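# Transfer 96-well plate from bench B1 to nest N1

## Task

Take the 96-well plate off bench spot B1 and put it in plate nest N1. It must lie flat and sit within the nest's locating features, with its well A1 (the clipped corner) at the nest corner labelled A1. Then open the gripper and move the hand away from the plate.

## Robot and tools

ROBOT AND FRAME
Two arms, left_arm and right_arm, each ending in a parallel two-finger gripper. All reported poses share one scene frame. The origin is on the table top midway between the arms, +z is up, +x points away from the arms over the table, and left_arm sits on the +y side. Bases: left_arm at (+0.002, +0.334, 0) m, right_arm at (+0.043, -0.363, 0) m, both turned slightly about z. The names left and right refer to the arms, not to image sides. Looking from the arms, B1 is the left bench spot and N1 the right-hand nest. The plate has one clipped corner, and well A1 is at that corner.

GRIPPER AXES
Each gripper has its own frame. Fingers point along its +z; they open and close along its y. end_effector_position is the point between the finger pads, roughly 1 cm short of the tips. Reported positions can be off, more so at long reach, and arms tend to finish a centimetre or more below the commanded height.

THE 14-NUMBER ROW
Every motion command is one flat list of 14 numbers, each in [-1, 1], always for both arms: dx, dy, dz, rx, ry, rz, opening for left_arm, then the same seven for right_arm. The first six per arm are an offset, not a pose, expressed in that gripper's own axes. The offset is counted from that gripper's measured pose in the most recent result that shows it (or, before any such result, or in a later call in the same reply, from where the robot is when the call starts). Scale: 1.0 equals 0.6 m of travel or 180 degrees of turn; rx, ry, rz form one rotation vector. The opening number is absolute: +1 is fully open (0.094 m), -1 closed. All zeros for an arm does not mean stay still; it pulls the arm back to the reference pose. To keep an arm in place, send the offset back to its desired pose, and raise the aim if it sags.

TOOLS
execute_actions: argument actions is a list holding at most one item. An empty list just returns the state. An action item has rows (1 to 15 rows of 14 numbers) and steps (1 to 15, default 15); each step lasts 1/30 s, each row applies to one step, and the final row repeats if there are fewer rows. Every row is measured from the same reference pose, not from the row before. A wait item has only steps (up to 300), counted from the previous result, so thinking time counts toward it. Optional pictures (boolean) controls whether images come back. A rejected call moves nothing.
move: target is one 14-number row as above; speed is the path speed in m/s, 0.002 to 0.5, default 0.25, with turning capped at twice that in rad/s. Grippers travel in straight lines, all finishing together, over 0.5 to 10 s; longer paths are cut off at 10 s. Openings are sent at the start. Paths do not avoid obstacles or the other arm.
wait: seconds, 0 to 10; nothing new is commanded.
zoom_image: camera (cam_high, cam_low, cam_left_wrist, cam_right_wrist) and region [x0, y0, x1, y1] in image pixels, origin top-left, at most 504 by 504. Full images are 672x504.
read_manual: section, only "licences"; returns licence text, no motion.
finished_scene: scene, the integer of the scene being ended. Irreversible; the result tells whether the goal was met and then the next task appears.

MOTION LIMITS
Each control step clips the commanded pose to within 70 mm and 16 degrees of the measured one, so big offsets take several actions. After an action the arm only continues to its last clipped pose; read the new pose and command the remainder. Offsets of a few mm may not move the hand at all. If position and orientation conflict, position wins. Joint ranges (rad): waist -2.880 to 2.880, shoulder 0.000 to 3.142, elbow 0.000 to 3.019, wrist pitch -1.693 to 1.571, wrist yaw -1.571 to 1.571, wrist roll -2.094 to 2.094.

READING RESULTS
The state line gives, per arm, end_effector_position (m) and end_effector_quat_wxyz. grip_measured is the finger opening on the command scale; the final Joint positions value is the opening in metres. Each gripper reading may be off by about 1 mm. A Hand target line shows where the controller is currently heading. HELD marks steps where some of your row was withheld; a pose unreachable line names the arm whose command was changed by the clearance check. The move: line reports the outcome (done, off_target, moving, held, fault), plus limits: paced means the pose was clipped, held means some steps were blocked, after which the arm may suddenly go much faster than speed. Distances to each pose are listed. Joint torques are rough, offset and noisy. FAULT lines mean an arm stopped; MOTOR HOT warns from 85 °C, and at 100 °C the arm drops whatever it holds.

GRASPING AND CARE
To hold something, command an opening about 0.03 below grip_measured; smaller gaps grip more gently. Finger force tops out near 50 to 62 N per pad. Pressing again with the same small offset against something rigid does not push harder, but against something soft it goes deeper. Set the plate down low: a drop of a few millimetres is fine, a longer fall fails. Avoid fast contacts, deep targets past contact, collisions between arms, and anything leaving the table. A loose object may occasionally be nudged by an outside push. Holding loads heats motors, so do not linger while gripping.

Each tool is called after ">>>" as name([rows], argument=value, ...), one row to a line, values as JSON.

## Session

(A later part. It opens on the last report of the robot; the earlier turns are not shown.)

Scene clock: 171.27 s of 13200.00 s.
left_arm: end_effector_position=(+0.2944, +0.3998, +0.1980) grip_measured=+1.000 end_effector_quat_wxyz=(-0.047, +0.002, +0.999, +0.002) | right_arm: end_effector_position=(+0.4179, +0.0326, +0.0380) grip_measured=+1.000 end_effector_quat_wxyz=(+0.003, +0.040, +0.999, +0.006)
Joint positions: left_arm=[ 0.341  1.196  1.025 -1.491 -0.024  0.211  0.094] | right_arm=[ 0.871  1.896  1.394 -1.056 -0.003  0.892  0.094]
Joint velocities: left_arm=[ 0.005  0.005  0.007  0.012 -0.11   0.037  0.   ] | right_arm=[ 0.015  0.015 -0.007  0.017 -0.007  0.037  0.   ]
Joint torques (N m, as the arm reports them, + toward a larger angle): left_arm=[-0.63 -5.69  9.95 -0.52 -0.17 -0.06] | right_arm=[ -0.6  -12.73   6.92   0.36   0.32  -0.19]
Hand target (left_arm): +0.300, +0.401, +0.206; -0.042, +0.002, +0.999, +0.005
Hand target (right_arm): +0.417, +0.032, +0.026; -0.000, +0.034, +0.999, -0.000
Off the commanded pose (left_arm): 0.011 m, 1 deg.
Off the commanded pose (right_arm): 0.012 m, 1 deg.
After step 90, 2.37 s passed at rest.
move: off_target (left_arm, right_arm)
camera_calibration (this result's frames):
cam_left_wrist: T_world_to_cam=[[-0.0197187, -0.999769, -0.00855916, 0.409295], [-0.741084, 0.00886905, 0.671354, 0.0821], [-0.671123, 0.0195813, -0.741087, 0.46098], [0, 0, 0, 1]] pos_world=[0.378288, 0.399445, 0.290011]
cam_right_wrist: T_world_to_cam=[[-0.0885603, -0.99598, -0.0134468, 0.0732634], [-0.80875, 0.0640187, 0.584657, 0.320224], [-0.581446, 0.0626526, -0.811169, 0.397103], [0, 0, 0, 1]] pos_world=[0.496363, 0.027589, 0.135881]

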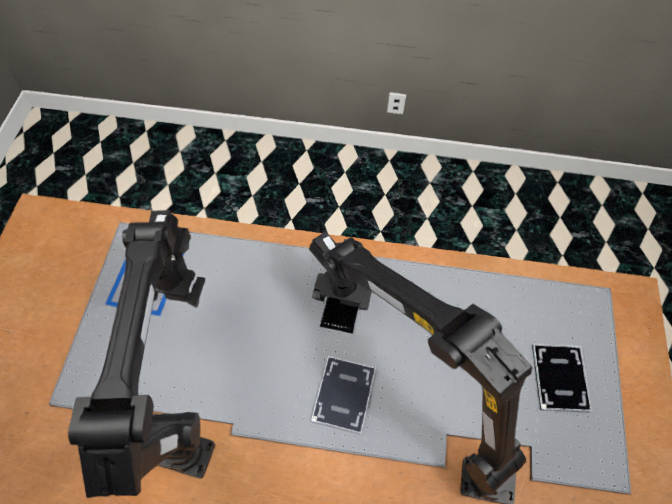

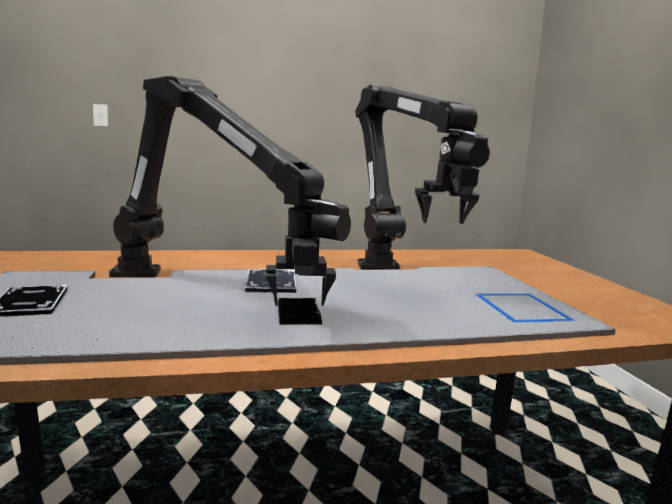

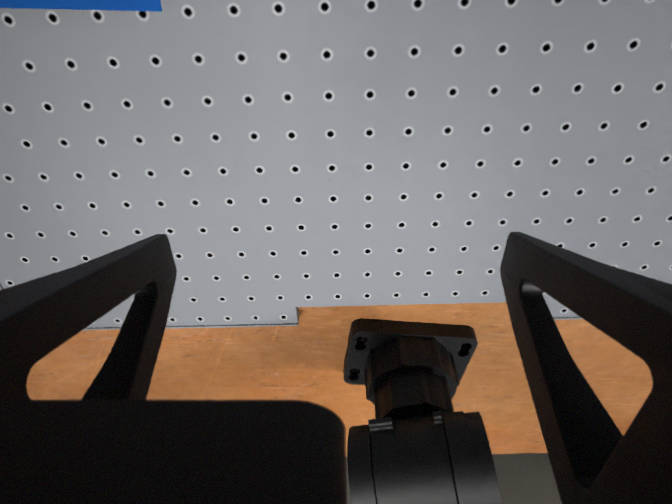

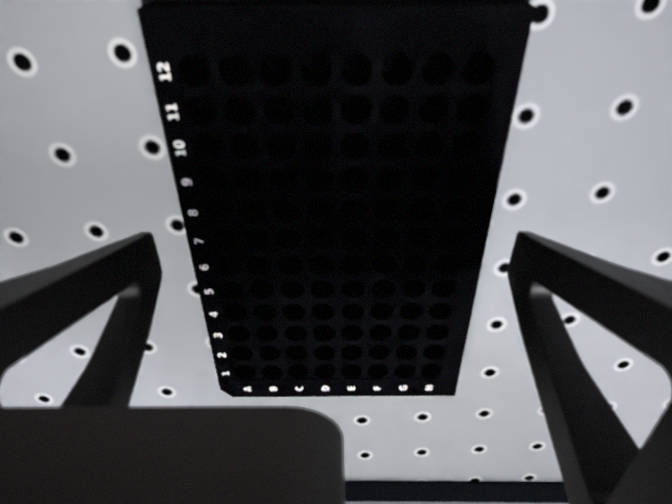

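>>> move(target=[0,0,0,0,0,0,1,0.001,0,0.047,0.003,0.002,0,1], speed=0.03)

>>> zoom_image(camera="cam_low", region=[240, 260, 360, 340])

Scene clock: 178.83 s of 13200.00 s.
left_arm: end_effector_position=(+0.2944, +0.3998, +0.1980) grip_measured=+1.000 end_effector_quat_wxyz=(-0.047, +0.002, +0.999, +0.002) | right_arm: end_effector_position=(+0.4188, +0.0336, +0.0233) grip_measured=+1.000 end_effector_quat_wxyz=(+0.004, +0.040, +0.999, +0.007)
Joint positions: left_arm=[ 0.341  1.196  1.025 -1.491 -0.024  0.211  0.094] | right_arm=[ 0.871  1.916  1.381 -1.02  -0.003  0.891  0.094]
Joint velocities: left_arm=[-0.005 -0.005 -0.007  0.022 -0.007 -0.007  0.   ] | right_arm=[ 0.005  0.005  0.017 -0.002  0.037 -0.022  0.   ]
Joint torques (N m, as the arm reports them, + toward a larger angle): left_arm=[-0.48 -6.08  7.92 -0.17 -0.06 -0.04] | right_arm=[ -0.67 -13.54   6.85   0.37   0.24  -0.11]
Hand target (left_arm): +0.294, +0.400, +0.198; -0.047, +0.002, +0.999, +0.002
Hand target (right_arm): +0.417, +0.032, +0.010; -0.001, +0.040, +0.999, +0.001
Off the commanded pose (left_arm): 0.000 m, 0 deg.
Off the commanded pose (right_arm): 0.014 m, 1 deg.
After step 90, 3.30 s passed at rest.
move: off_target (right_arm)
camera_calibration (this result's frames):
cam_left_wrist: T_world_to_cam=[[-0.0197187, -0.999769, -0.00855916, 0.409295], [-0.741084, 0.00886905, 0.671354, 0.0821], [-0.671123, 0.0195813, -0.741087, 0.46098], [0, 0, 0, 1]] pos_world=[0.378288, 0.399445, 0.290011]
cam_right_wrist: T_world_to_cam=[[-0.0881411, -0.995972, -0.0164337, 0.0740408], [-0.810309, 0.0620957, 0.582703, 0.330235], [-0.579336, 0.0646765, -0.812519, 0.384815], [0, 0, 0, 1]] pos_world=[0.497056, 0.0283479, 0.121457]

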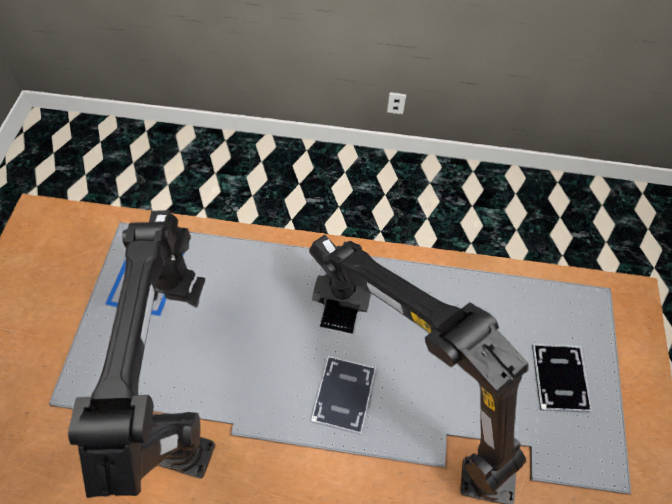

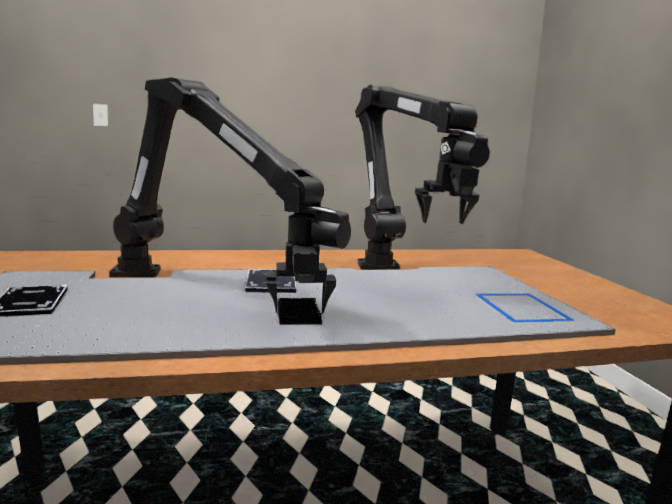

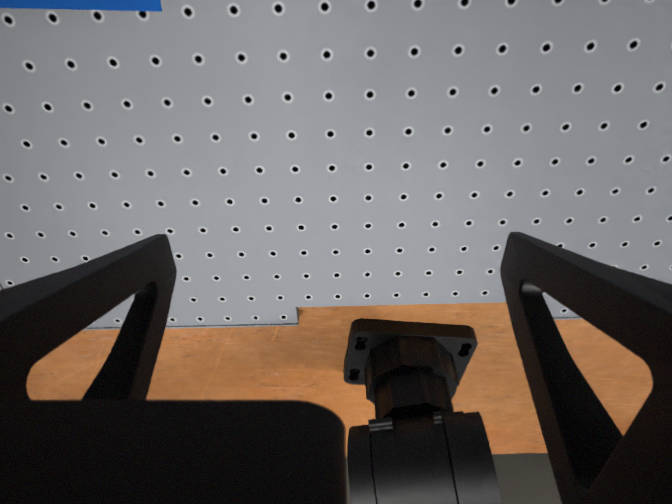

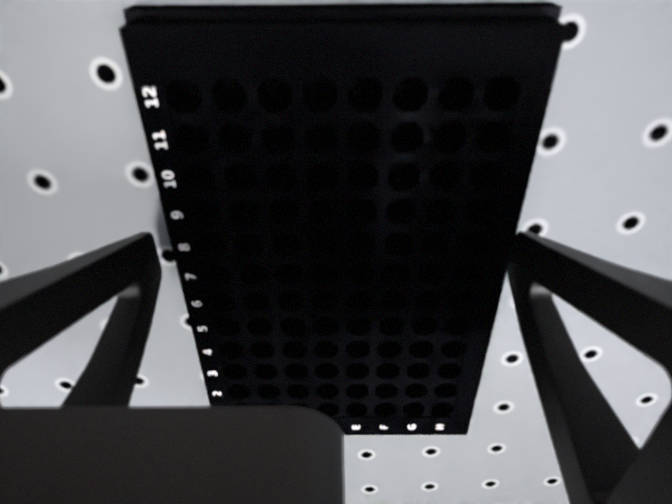

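Region (240, 260, 360, 340) of cam_low's 672x504 image, scaled by 4.200, with more detail than that image has.

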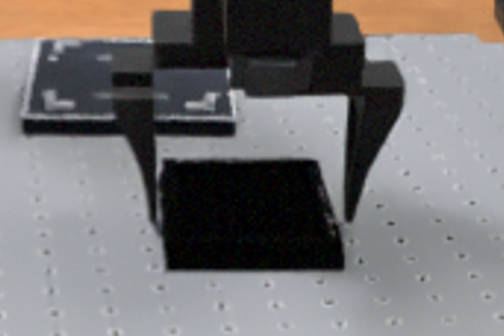

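>>> move(target=[0,0,0,0,0,0,1,0.005,-0.005,0.030,0.004,0.003,0,1], speed=0.02)

Scene clock: 182.80 s of 13200.00 s.
left_arm: end_effector_position=(+0.2944, +0.3998, +0.1980) grip_measured=+1.000 end_effector_quat_wxyz=(-0.047, +0.002, +0.999, +0.002) | right_arm: end_effector_position=(+0.4177, +0.0325, +0.0200) grip_measured=+1.000 end_effector_quat_wxyz=(+0.005, +0.039, +0.999, +0.008)
Joint positions: left_arm=[ 0.341  1.196  1.025 -1.491 -0.024  0.211  0.094] | right_arm=[ 0.871  1.916  1.371 -1.008 -0.003  0.891  0.094]
Joint velocities: left_arm=[-0.015 -0.015  0.002 -0.007 -0.007  0.037  0.   ] | right_arm=[-0.005 -0.015  0.007  0.022 -0.022  0.007  0.   ]
Joint torques (N m, as the arm reports them, + toward a larger angle): left_arm=[-0.45 -6.06  7.92 -0.17 -0.06 -0.05] | right_arm=[ -0.8  -13.17   6.67   0.65   0.22  -0.11]
Hand target (left_arm): +0.294, +0.400, +0.198; -0.047, +0.002, +0.999, +0.002
Hand target (right_arm): +0.415, +0.031, +0.006; -0.001, +0.040, +0.999, +0.001
Off the commanded pose (left_arm): 0.000 m, 0 deg.
Off the commanded pose (right_arm): 0.015 m, 1 deg.
move: off_target (right_arm)
camera_calibration (this result's frames):
cam_left_wrist: T_world_to_cam=[[-0.0197187, -0.999769, -0.00855916, 0.409295], [-0.741084, 0.00886905, 0.671354, 0.0821], [-0.671123, 0.0195813, -0.741087, 0.46098], [0, 0, 0, 1]] pos_world=[0.378288, 0.399445, 0.290011]
cam_right_wrist: T_world_to_cam=[[-0.0881186, -0.995949, -0.017928, 0.0727876], [-0.811073, 0.0612898, 0.581725, 0.331766], [-0.578269, 0.0658017, -0.813188, 0.381064], [0, 0, 0, 1]] pos_world=[0.495858, 0.0270842, 0.118185]

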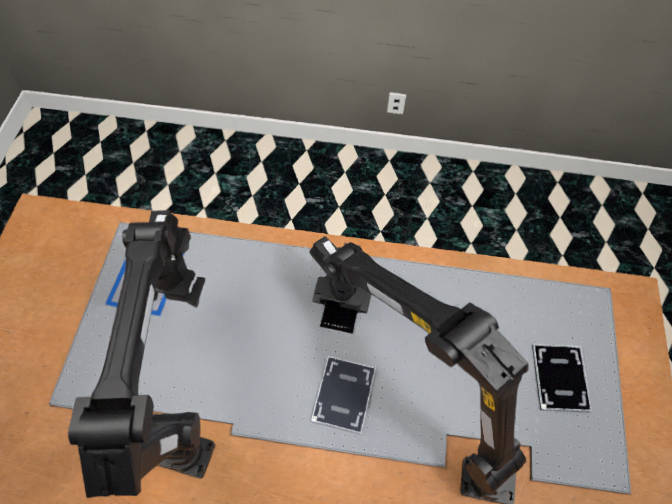

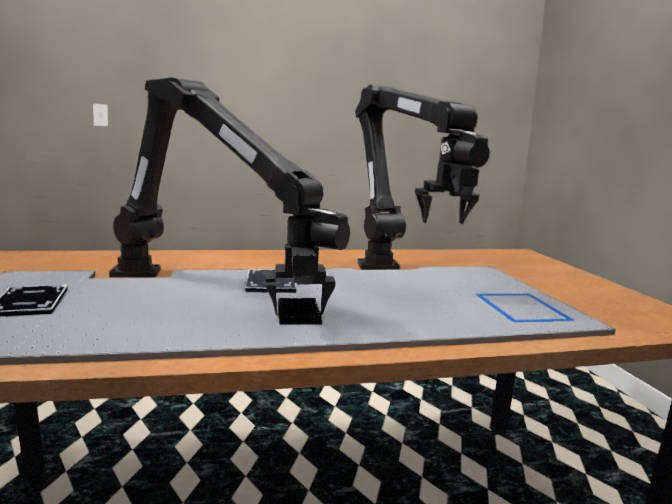

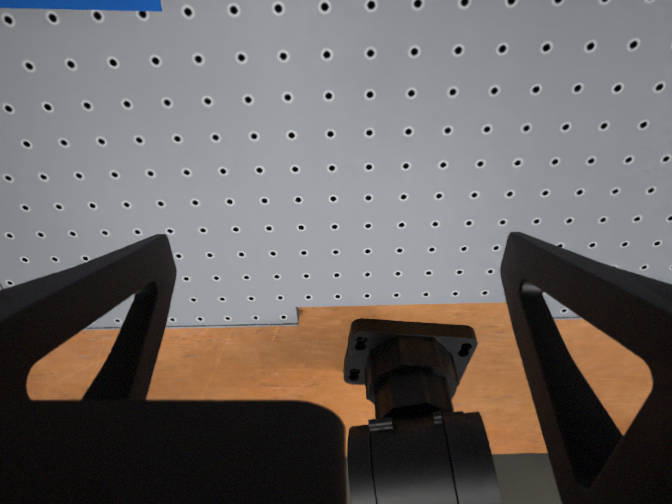

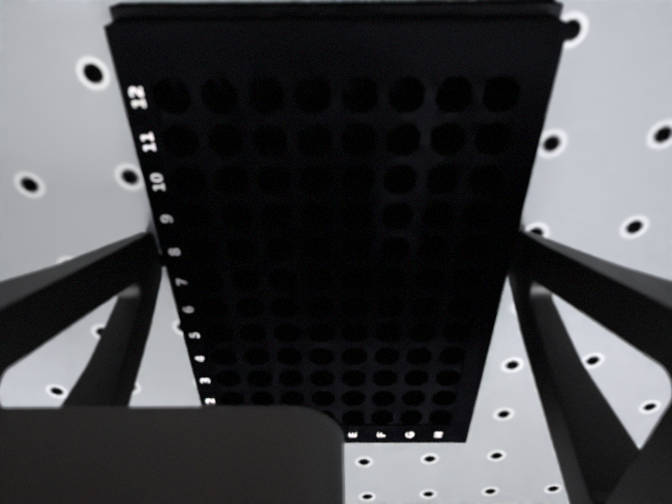

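>>> move(target=[0,0,0,0,0,0,1,0,0,0.008,0,0,0,0.76], speed=0.02)

Scene clock: 185.30 s of 13200.00 s.
left_arm: end_effector_position=(+0.2944, +0.3998, +0.1980) grip_measured=+1.000 end_effector_quat_wxyz=(-0.047, +0.002, +0.999, +0.002) | right_arm: end_effector_position=(+0.4177, +0.0325, +0.0200) grip_measured=+0.773 end_effector_quat_wxyz=(+0.005, +0.039, +0.999, +0.008)
Joint positions: left_arm=[ 0.341  1.196  1.025 -1.491 -0.024  0.211  0.094] | right_arm=[ 0.871  1.916  1.371 -1.008 -0.003  0.891  0.083]
Joint velocities: left_arm=[ 0.005 -0.015 -0.012 -0.012 -0.037  0.007  0.   ] | right_arm=[-0.005 -0.005 -0.012  0.022 -0.022 -0.007 -0.   ]
Joint torques (N m, as the arm reports them, + toward a larger angle): left_arm=[-0.46 -6.08  7.92 -0.16 -0.06 -0.05] | right_arm=[ -0.79 -14.41   6.89   0.41   0.2   -0.11]
Hand target (left_arm): +0.294, +0.400, +0.198; -0.047, +0.002, +0.999, +0.002
Hand target (right_arm): +0.418, +0.032, +0.015; +0.005, +0.040, +0.999, +0.008
Off the commanded pose (left_arm): 0.000 m, 0 deg.
Off the commanded pose (right_arm): 0.005 m, 0 deg.
move: done
camera_calibration (this result's frames):
cam_left_wrist: T_world_to_cam=[[-0.0197187, -0.999769, -0.00855916, 0.409295], [-0.741084, 0.00886905, 0.671354, 0.0821], [-0.671123, 0.0195813, -0.741087, 0.46098], [0, 0, 0, 1]] pos_world=[0.378288, 0.399445, 0.290011]
cam_right_wrist: T_world_to_cam=[[-0.0881186, -0.995949, -0.017928, 0.0727876], [-0.811073, 0.0612898, 0.581725, 0.331766], [-0.578269, 0.0658017, -0.813188, 0.381064], [0, 0, 0, 1]] pos_world=[0.495858, 0.0270842, 0.118185]

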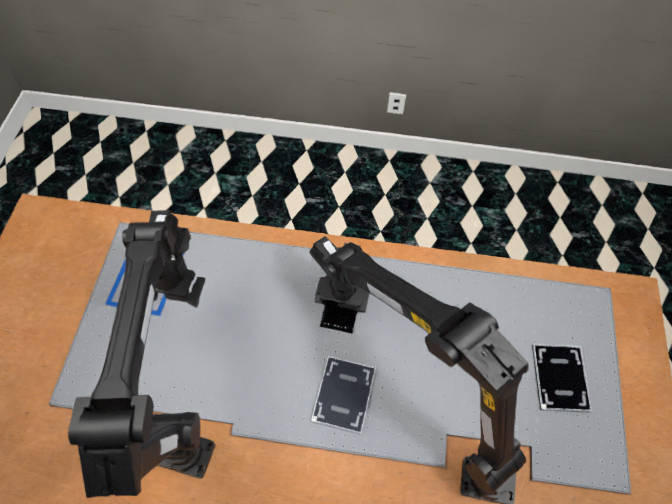

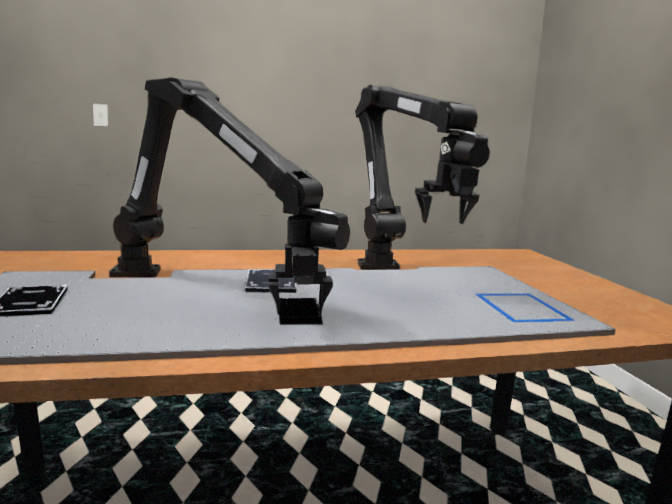

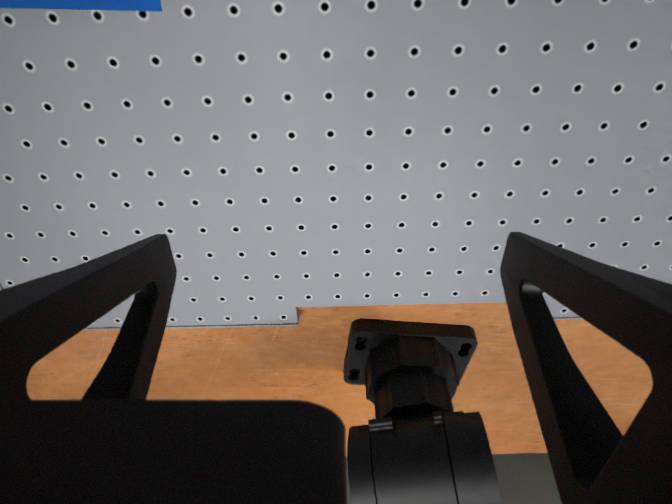

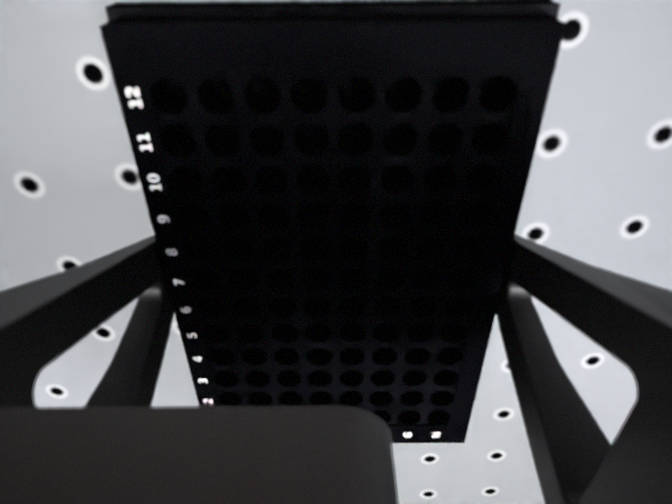

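>>> move(target=[0,0,0,0,0,0,1,0,0,0.005,0,0,0,0.72], speed=0.02)

>>> move(target=[0,0,0,0,0,0,1,-0.01,0.01,-0.15,0,0,0,0.72], speed=0.07)

Scene clock: 188.37 s of 13200.00 s.
left_arm: end_effector_position=(+0.2944, +0.3998, +0.1980) grip_measured=+1.000 end_effector_quat_wxyz=(-0.047, +0.002, +0.999, +0.002) | right_arm: end_effector_position=(+0.4177, +0.0325, +0.0200) grip_measured=+0.748 end_effector_quat_wxyz=(+0.005, +0.039, +0.999, +0.008)
Joint positions: left_arm=[ 0.341  1.196  1.025 -1.491 -0.024  0.211  0.094] | right_arm=[ 0.871  1.916  1.371 -1.008 -0.003  0.891  0.082]
Joint velocities: left_arm=[-0.005 -0.005  0.007 -0.017  0.022  0.007  0.   ] | right_arm=[-0.005 -0.005 -0.017  0.002  0.022 -0.022 -0.001]
Joint torques (N m, as the arm reports them, + toward a larger angle): left_arm=[-0.43 -6.08  7.92 -0.17 -0.06 -0.05] | right_arm=[ -0.83 -14.61   6.97   0.25   0.2   -0.11]
Hand target (left_arm): +0.294, +0.400, +0.198; -0.047, +0.002, +0.999, +0.002
Hand target (right_arm): +0.418, +0.033, +0.017; +0.005, +0.039, +0.999, +0.008
Off the commanded pose (left_arm): 0.000 m, 0 deg.
Off the commanded pose (right_arm): 0.003 m, 0 deg.
move: done
camera_calibration (this result's frames):
cam_left_wrist: T_world_to_cam=[[-0.0197187, -0.999769, -0.00855916, 0.409295], [-0.741084, 0.00886905, 0.671354, 0.0821], [-0.671123, 0.0195813, -0.741087, 0.46098], [0, 0, 0, 1]] pos_world=[0.378288, 0.399445, 0.290011]
cam_right_wrist: T_world_to_cam=[[-0.0881186, -0.995949, -0.017928, 0.0727876], [-0.811073, 0.0612898, 0.581725, 0.331766], [-0.578269, 0.0658017, -0.813188, 0.381064], [0, 0, 0, 1]] pos_world=[0.495858, 0.0270842, 0.118185]

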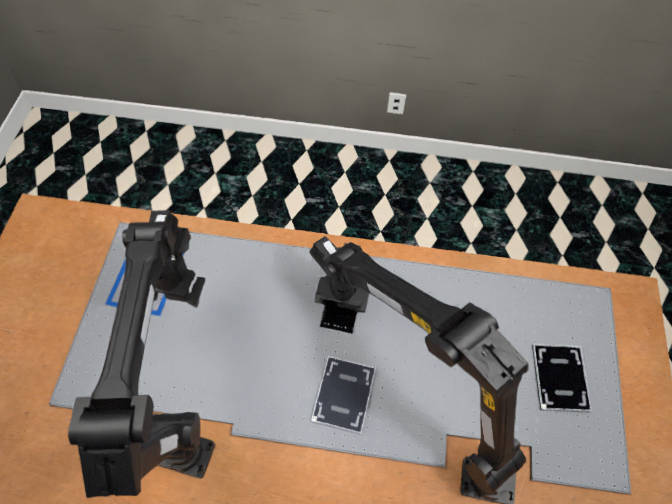

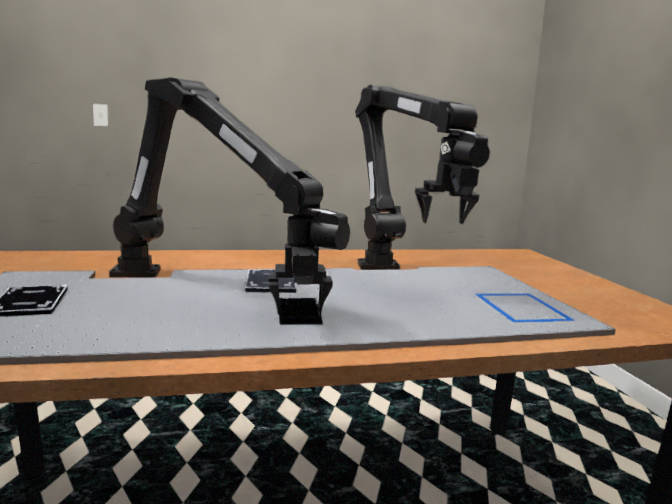

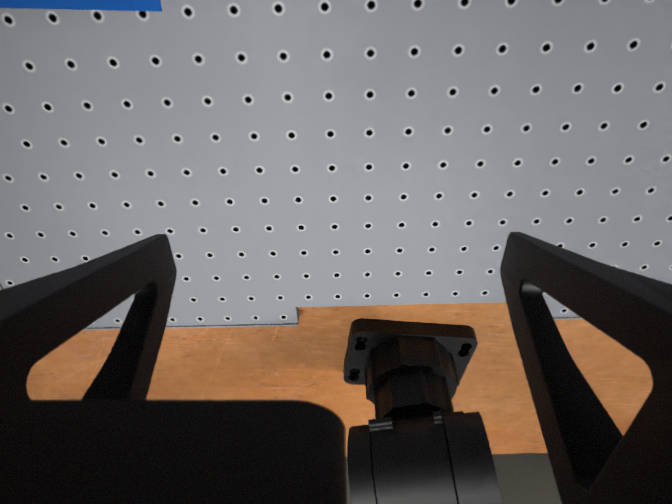

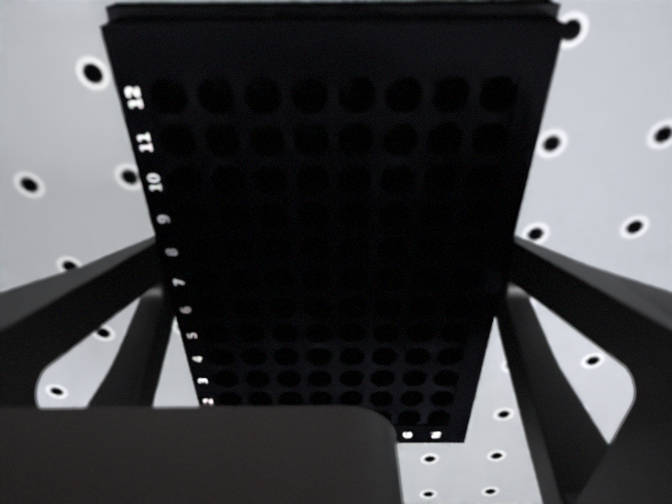

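Scene clock: 190.03 s of 13200.00 s.
left_arm: end_effector_position=(+0.2944, +0.3998, +0.1980) grip_measured=+1.000 end_effector_quat_wxyz=(-0.047, +0.002, +0.999, +0.002) | right_arm: end_effector_position=(+0.4094, +0.0238, +0.0817) grip_measured=+0.748 end_effector_quat_wxyz=(-0.015, +0.040, +0.999, -0.015)
Joint positions: left_arm=[ 0.341  1.196  1.025 -1.491 -0.024  0.211  0.094] | right_arm=[ 0.871  1.85   1.45  -1.214 -0.003  0.891  0.082]
Joint velocities: left_arm=[ 0.005 -0.005 -0.002 -0.017 -0.066 -0.007  0.   ] | right_arm=[-0.005 -0.005  0.012 -0.022  0.037 -0.051 -0.001]
Joint torques (N m, as the arm reports them, + toward a larger angle): left_arm=[-0.46 -6.09  7.92 -0.16 -0.06 -0.05] | right_arm=[ -0.89 -16.08  10.91  -0.68   0.2   -0.12]
Hand target (left_arm): +0.294, +0.400, +0.198; -0.047, +0.002, +0.999, +0.002
Hand target (right_arm): +0.423, +0.037, +0.110; +0.005, +0.040, +0.999, +0.008
Off the commanded pose (left_arm): 0.000 m, 0 deg.
Off the commanded pose (right_arm): 0.034 m, 3 deg.
move: off_target (right_arm)
camera_calibration (this result's frames):
cam_left_wrist: T_world_to_cam=[[-0.0197187, -0.999769, -0.00855916, 0.409295], [-0.741084, 0.00886905, 0.671354, 0.0821], [-0.671123, 0.0195813, -0.741087, 0.46098], [0, 0, 0, 1]] pos_world=[0.378288, 0.399445, 0.290011]
cam_right_wrist: T_world_to_cam=[[-0.0878828, -0.9957, 0.0292947, 0.0604949], [-0.786324, 0.0873969, 0.611601, 0.276477], [-0.611532, 0.0307142, -0.790623, 0.43965], [0, 0, 0, 1]] pos_world=[0.491577, 0.0225681, 0.176732]

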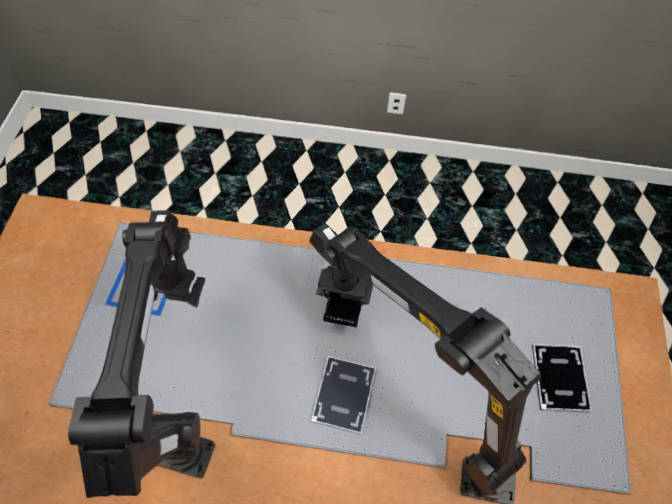

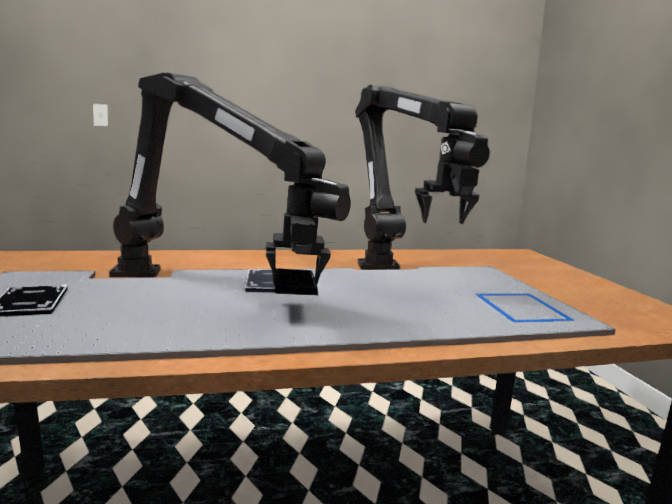

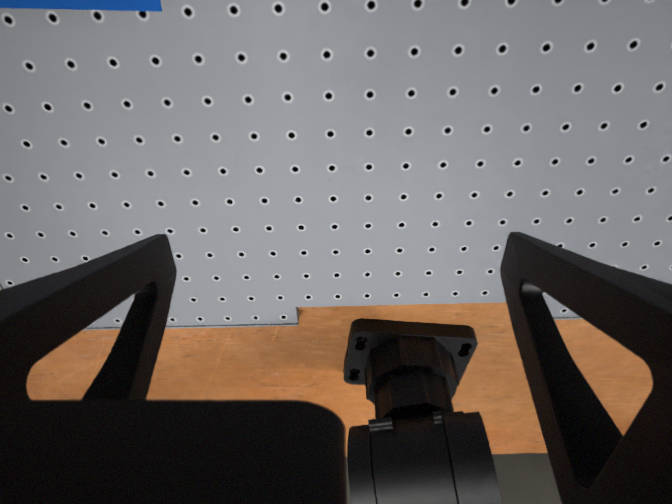

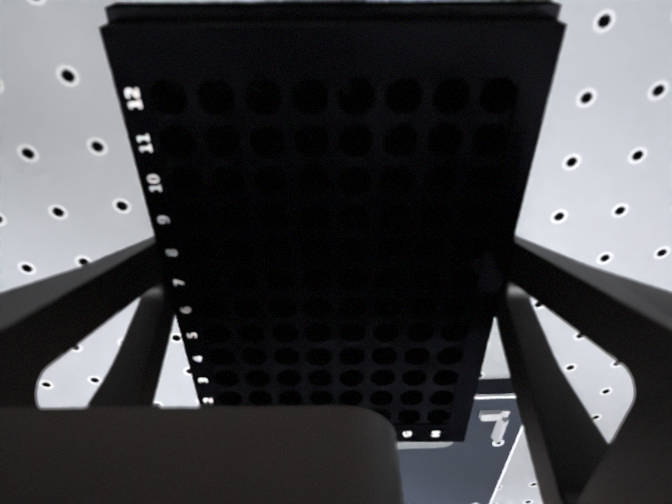

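>>> move(target=[0,0,0,0,0,0,1,0.0793,-0.9407,0.010,-0.0091,-0.010,-0.0564,0.72], speed=0.2)

Scene clock: 199.70 s of 13200.00 s.
left_arm: end_effector_position=(+0.2944, +0.3998, +0.1980) grip_measured=+1.000 end_effector_quat_wxyz=(-0.047, +0.002, +0.999, +0.002) | right_arm: end_effector_position=(+0.2976, -0.5208, +0.0824) grip_measured=+0.748 end_effector_quat_wxyz=(-0.017, -0.047, +0.999, +0.016)
Joint positions: left_arm=[ 0.341  1.196  1.025 -1.491 -0.024  0.211  0.094] | right_arm=[-0.498  1.275  0.771 -1.112 -0.006 -0.65   0.082]
Joint velocities: left_arm=[ 0.005 -0.015 -0.007 -0.027  0.037 -0.007  0.   ] | right_arm=[-0.005  0.005  0.002  0.022 -0.022 -0.051  0.001]
Joint torques (N m, as the arm reports them, + toward a larger angle): left_arm=[-0.42 -6.08  7.93 -0.17 -0.06 -0.04] | right_arm=[-1.14 -5.31 10.77  0.08 -0.08 -0.19]
Hand target (left_arm): +0.294, +0.400, +0.198; -0.047, +0.002, +0.999, +0.002
Hand target (right_arm): +0.318, -0.535, +0.098; +0.005, -0.049, +0.999, +0.003
Off the commanded pose (left_arm): 0.000 m, 0 deg.
Off the commanded pose (right_arm): 0.027 m, 3 deg.
After step 90, 3.20 s passed at rest.
move: off_target (right_arm)
camera_calibration (this result's frames):
cam_left_wrist: T_world_to_cam=[[-0.0197187, -0.999769, -0.00855916, 0.409295], [-0.741084, 0.00886905, 0.671354, 0.0821], [-0.671123, 0.0195813, -0.741087, 0.46098], [0, 0, 0, 1]] pos_world=[0.378288, 0.399445, 0.290011]
cam_right_wrist: T_world_to_cam=[[0.0831812, -0.995945, -0.0342693, -0.537353], [-0.784077, -0.0866333, 0.614588, 0.14414], [-0.615064, -0.0242524, -0.788104, 0.360753], [0, 0, 0, 1]] pos_world=[0.379601, -0.513938, 0.177309]

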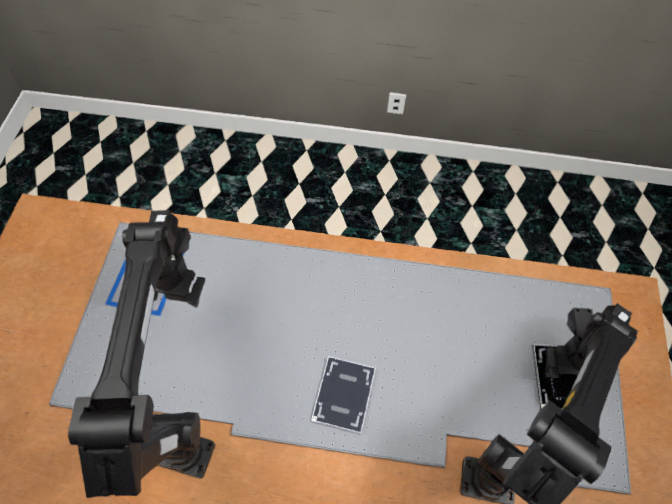

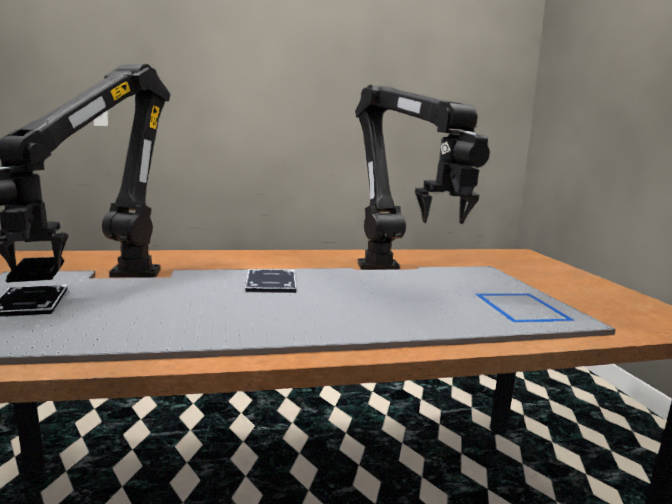

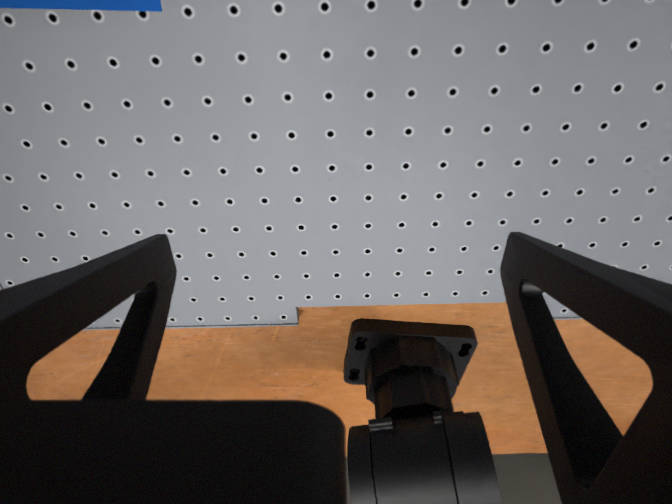

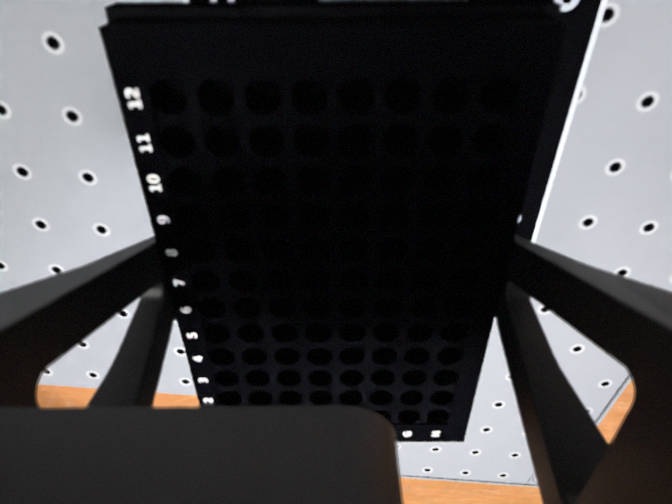

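>>> move(target=[0,0,0,0,0,0,1,-0.0317,-0.0283,0.0515,0.0102,-0.0108,-0.001,0.72], speed=0.05)

Scene clock: 207.20 s of 13200.00 s.
left_arm: end_effector_position=(+0.2944, +0.3998, +0.1980) grip_measured=+1.000 end_effector_quat_wxyz=(-0.047, +0.002, +0.999, +0.002) | right_arm: end_effector_position=(+0.3177, -0.5335, +0.0561) grip_measured=+0.748 end_effector_quat_wxyz=(+0.004, -0.048, +0.999, +0.001)
Joint positions: left_arm=[ 0.341  1.196  1.025 -1.491 -0.024  0.211  0.094] | right_arm=[-0.498  1.349  0.758 -0.973 -0.006 -0.653  0.082]
Joint velocities: left_arm=[-0.005 -0.005 -0.017 -0.007 -0.037  0.037  0.   ] | right_arm=[-0.005 -0.015  0.002  0.012 -0.037  0.007  0.   ]
Joint torques (N m, as the arm reports them, + toward a larger angle): left_arm=[-0.46 -6.09  7.92 -0.16 -0.06 -0.05] | right_arm=[-1.08 -6.06  6.66  0.4   0.22 -0.15]
Hand target (left_arm): +0.294, +0.400, +0.198; -0.047, +0.002, +0.999, +0.002
Hand target (right_arm): +0.316, -0.535, +0.051; +0.001, -0.048, +0.999, +0.001
Off the commanded pose (left_arm): 0.000 m, 0 deg.
Off the commanded pose (right_arm): 0.006 m, 0 deg.
After step 90, 3.40 s passed at rest.
move: done
camera_calibration (this result's frames):
cam_left_wrist: T_world_to_cam=[[-0.0197187, -0.999769, -0.00855916, 0.409295], [-0.741084, 0.00886905, 0.671354, 0.0821], [-0.671123, 0.0195813, -0.741087, 0.46098], [0, 0, 0, 1]] pos_world=[0.378288, 0.399445, 0.290011]
cam_right_wrist: T_world_to_cam=[[0.0862823, -0.996267, -0.00262748, -0.55552], [-0.810028, -0.0716879, 0.581993, 0.193059], [-0.580009, -0.0480874, -0.81319, 0.32966], [0, 0, 0, 1]] pos_world=[0.395521, -0.523754, 0.154258]

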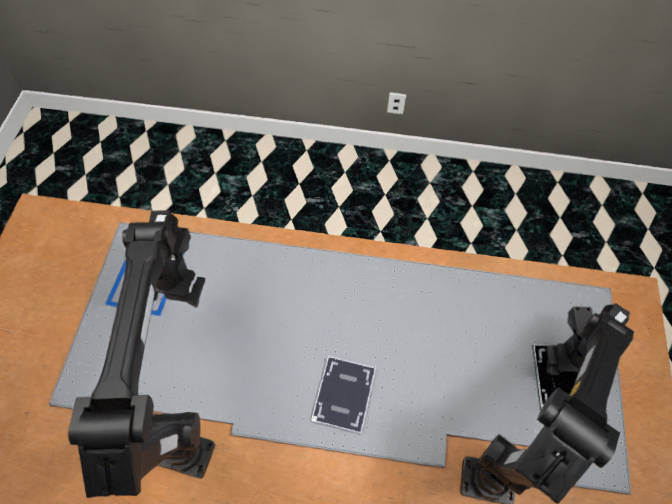

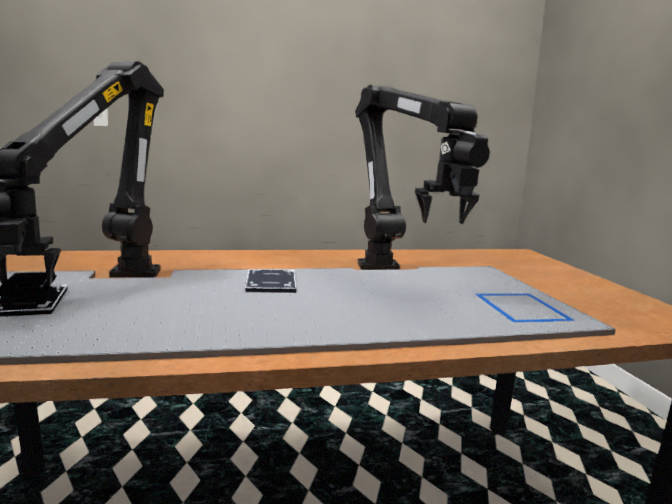

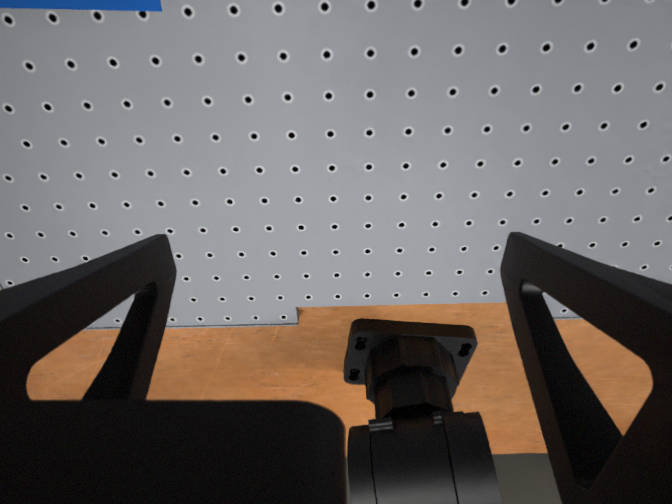

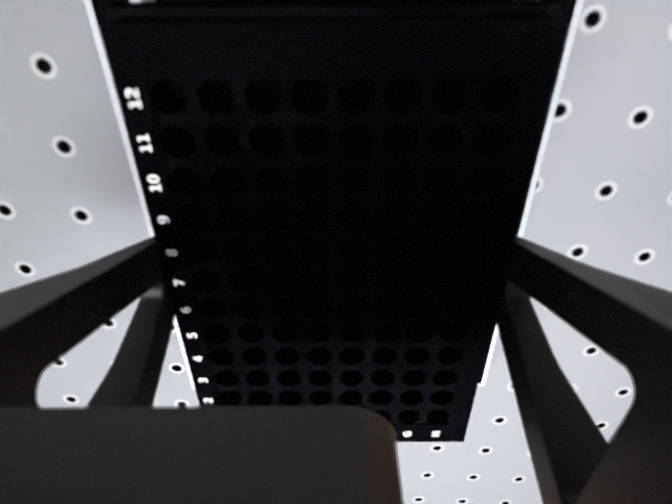

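>>> move(target=[0,0,0,0,0,0,1,0.002,0,0.027,0,0.002,0,0.72], speed=0.03)

Scene clock: 222.63 s of 13200.00 s.
left_arm: end_effector_position=(+0.2944, +0.3998, +0.1980) grip_measured=+1.000 end_effector_quat_wxyz=(-0.047, +0.002, +0.999, +0.002) | right_arm: end_effector_position=(+0.3172, -0.5331, +0.0457) grip_measured=+0.748 end_effector_quat_wxyz=(+0.005, -0.048, +0.999, +0.000)
Joint positions: left_arm=[ 0.341  1.196  1.025 -1.491 -0.024  0.211  0.094] | right_arm=[-0.498  1.366  0.74  -0.938 -0.006 -0.653  0.082]
Joint velocities: left_arm=[-0.005  0.005 -0.002 -0.017 -0.007  0.066  0.   ] | right_arm=[-0.005 -0.015  0.007  0.012  0.022 -0.022 -0.   ]
Joint torques (N m, as the arm reports them, + toward a larger angle): left_arm=[-0.46 -6.08  7.93 -0.16 -0.06 -0.05] | right_arm=[-0.81 -6.37  6.42  0.45  0.2  -0.12]
Hand target (left_arm): +0.294, +0.400, +0.198; -0.047, +0.002, +0.999, +0.002
Hand target (right_arm): +0.316, -0.534, +0.040; +0.001, -0.048, +0.999, +0.000
Off the commanded pose (left_arm): 0.000 m, 0 deg.
Off the commanded pose (right_arm): 0.006 m, 0 deg.
After step 90, 11.60 s passed at rest.
move: done
camera_calibration (this result's frames):
cam_left_wrist: T_world_to_cam=[[-0.0197187, -0.999769, -0.00855916, 0.409295], [-0.741084, 0.00886905, 0.671354, 0.0821], [-0.671123, 0.0195813, -0.741087, 0.46098], [0, 0, 0, 1]] pos_world=[0.378288, 0.399445, 0.290011]
cam_right_wrist: T_world_to_cam=[[0.0862846, -0.996269, -0.00194091, -0.555174], [-0.810593, -0.071336, 0.581249, 0.199079], [-0.579218, -0.0485795, -0.813724, 0.320391], [0, 0, 0, 1]] pos_world=[0.394852, -0.523337, 0.143918]

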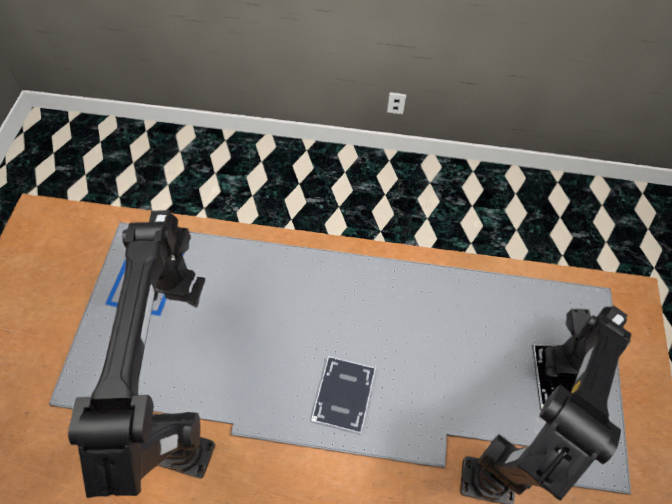

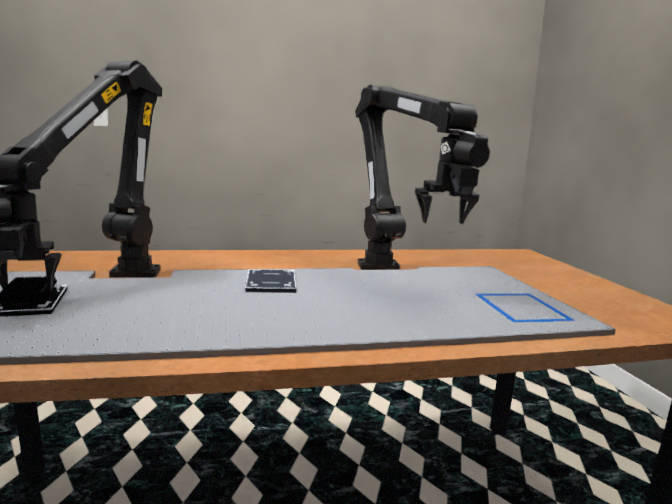

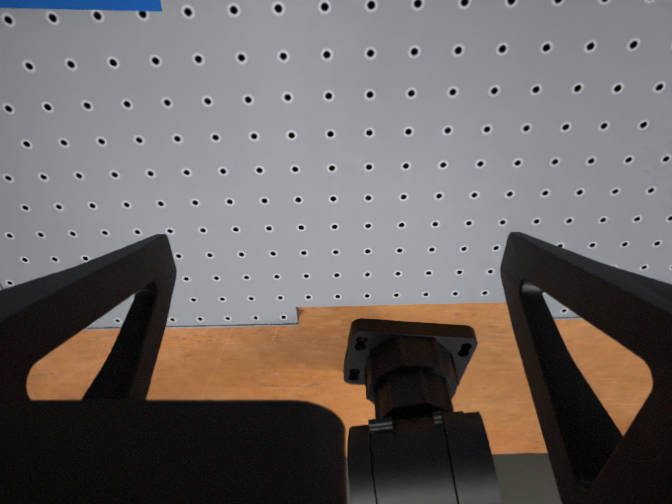

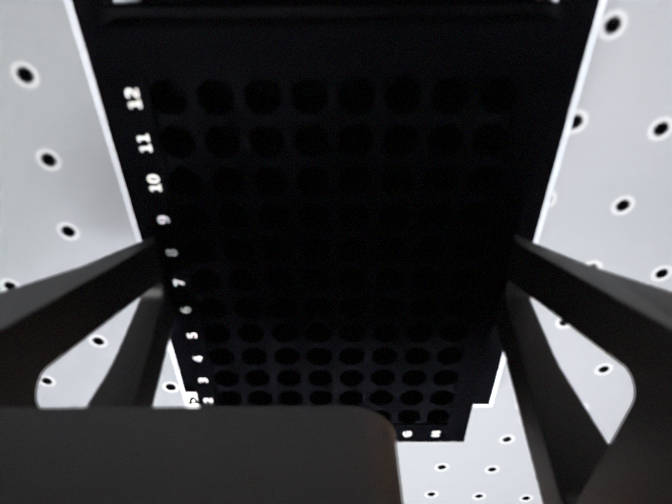

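>>> zoom_image(camera="cam_right_wrist", region=[40, 0, 340, 120])

>>> zoom_image(camera="cam_right_wrist", region=[340, 0, 640, 120])

>>> zoom_image(camera="cam_right_wrist", region=[140, 300, 540, 460])

>>> zoom_image(camera="cam_low", region=[0, 250, 100, 330])

Region (40, 0, 340, 120) of cam_right_wrist's 672x504 image, scaled by 1.680, with more detail than that image has; it fills the top 202 rows of this view, and the rest is white.

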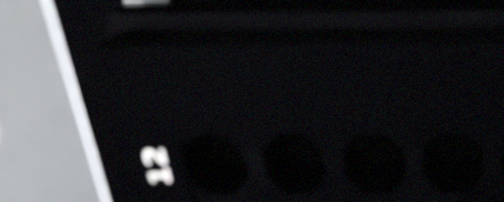

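Region (340, 0, 640, 120) of cam_right_wrist's 672x504 image, scaled by 1.680, with more detail than that image has; it fills the top 202 rows of this view, and the rest is white.

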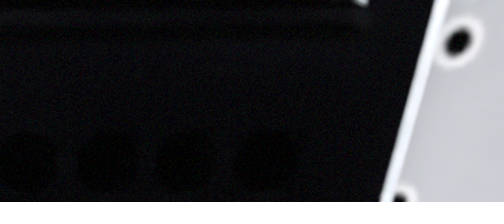

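Region (140, 300, 540, 460) of cam_right_wrist's 672x504 image, scaled by 1.260, with more detail than that image has; it fills the top 202 rows of this view, and the rest is white.

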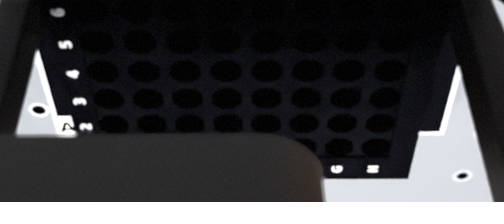

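Region (0, 250, 100, 330) of cam_low's 672x504 image, scaled by 5.040, with more detail than that image has; it fills the top 403 rows of this view, and the rest is white.

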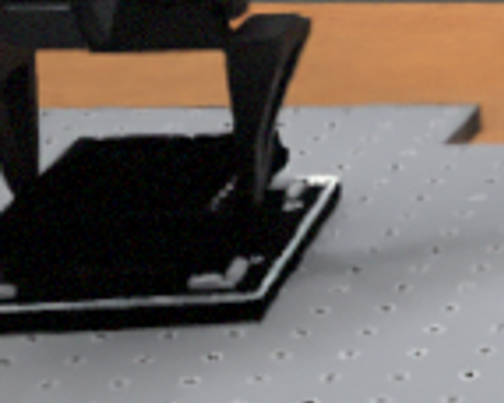

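>>> zoom_image(camera="cam_high", region=[520, 335, 600, 420])

Region (520, 335, 600, 420) of cam_high's 672x504 image, scaled by 5.929, with more detail than that image has; it fills the left 474 columns of this view, and the rest is white.

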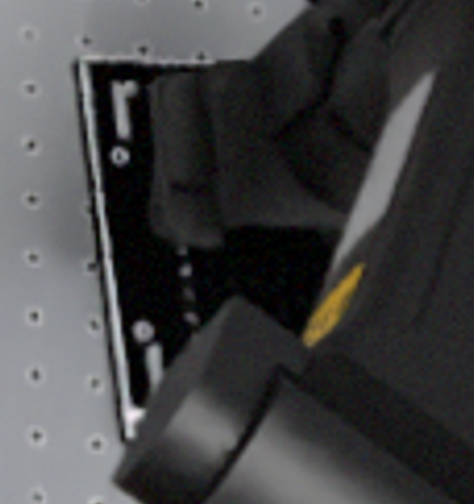

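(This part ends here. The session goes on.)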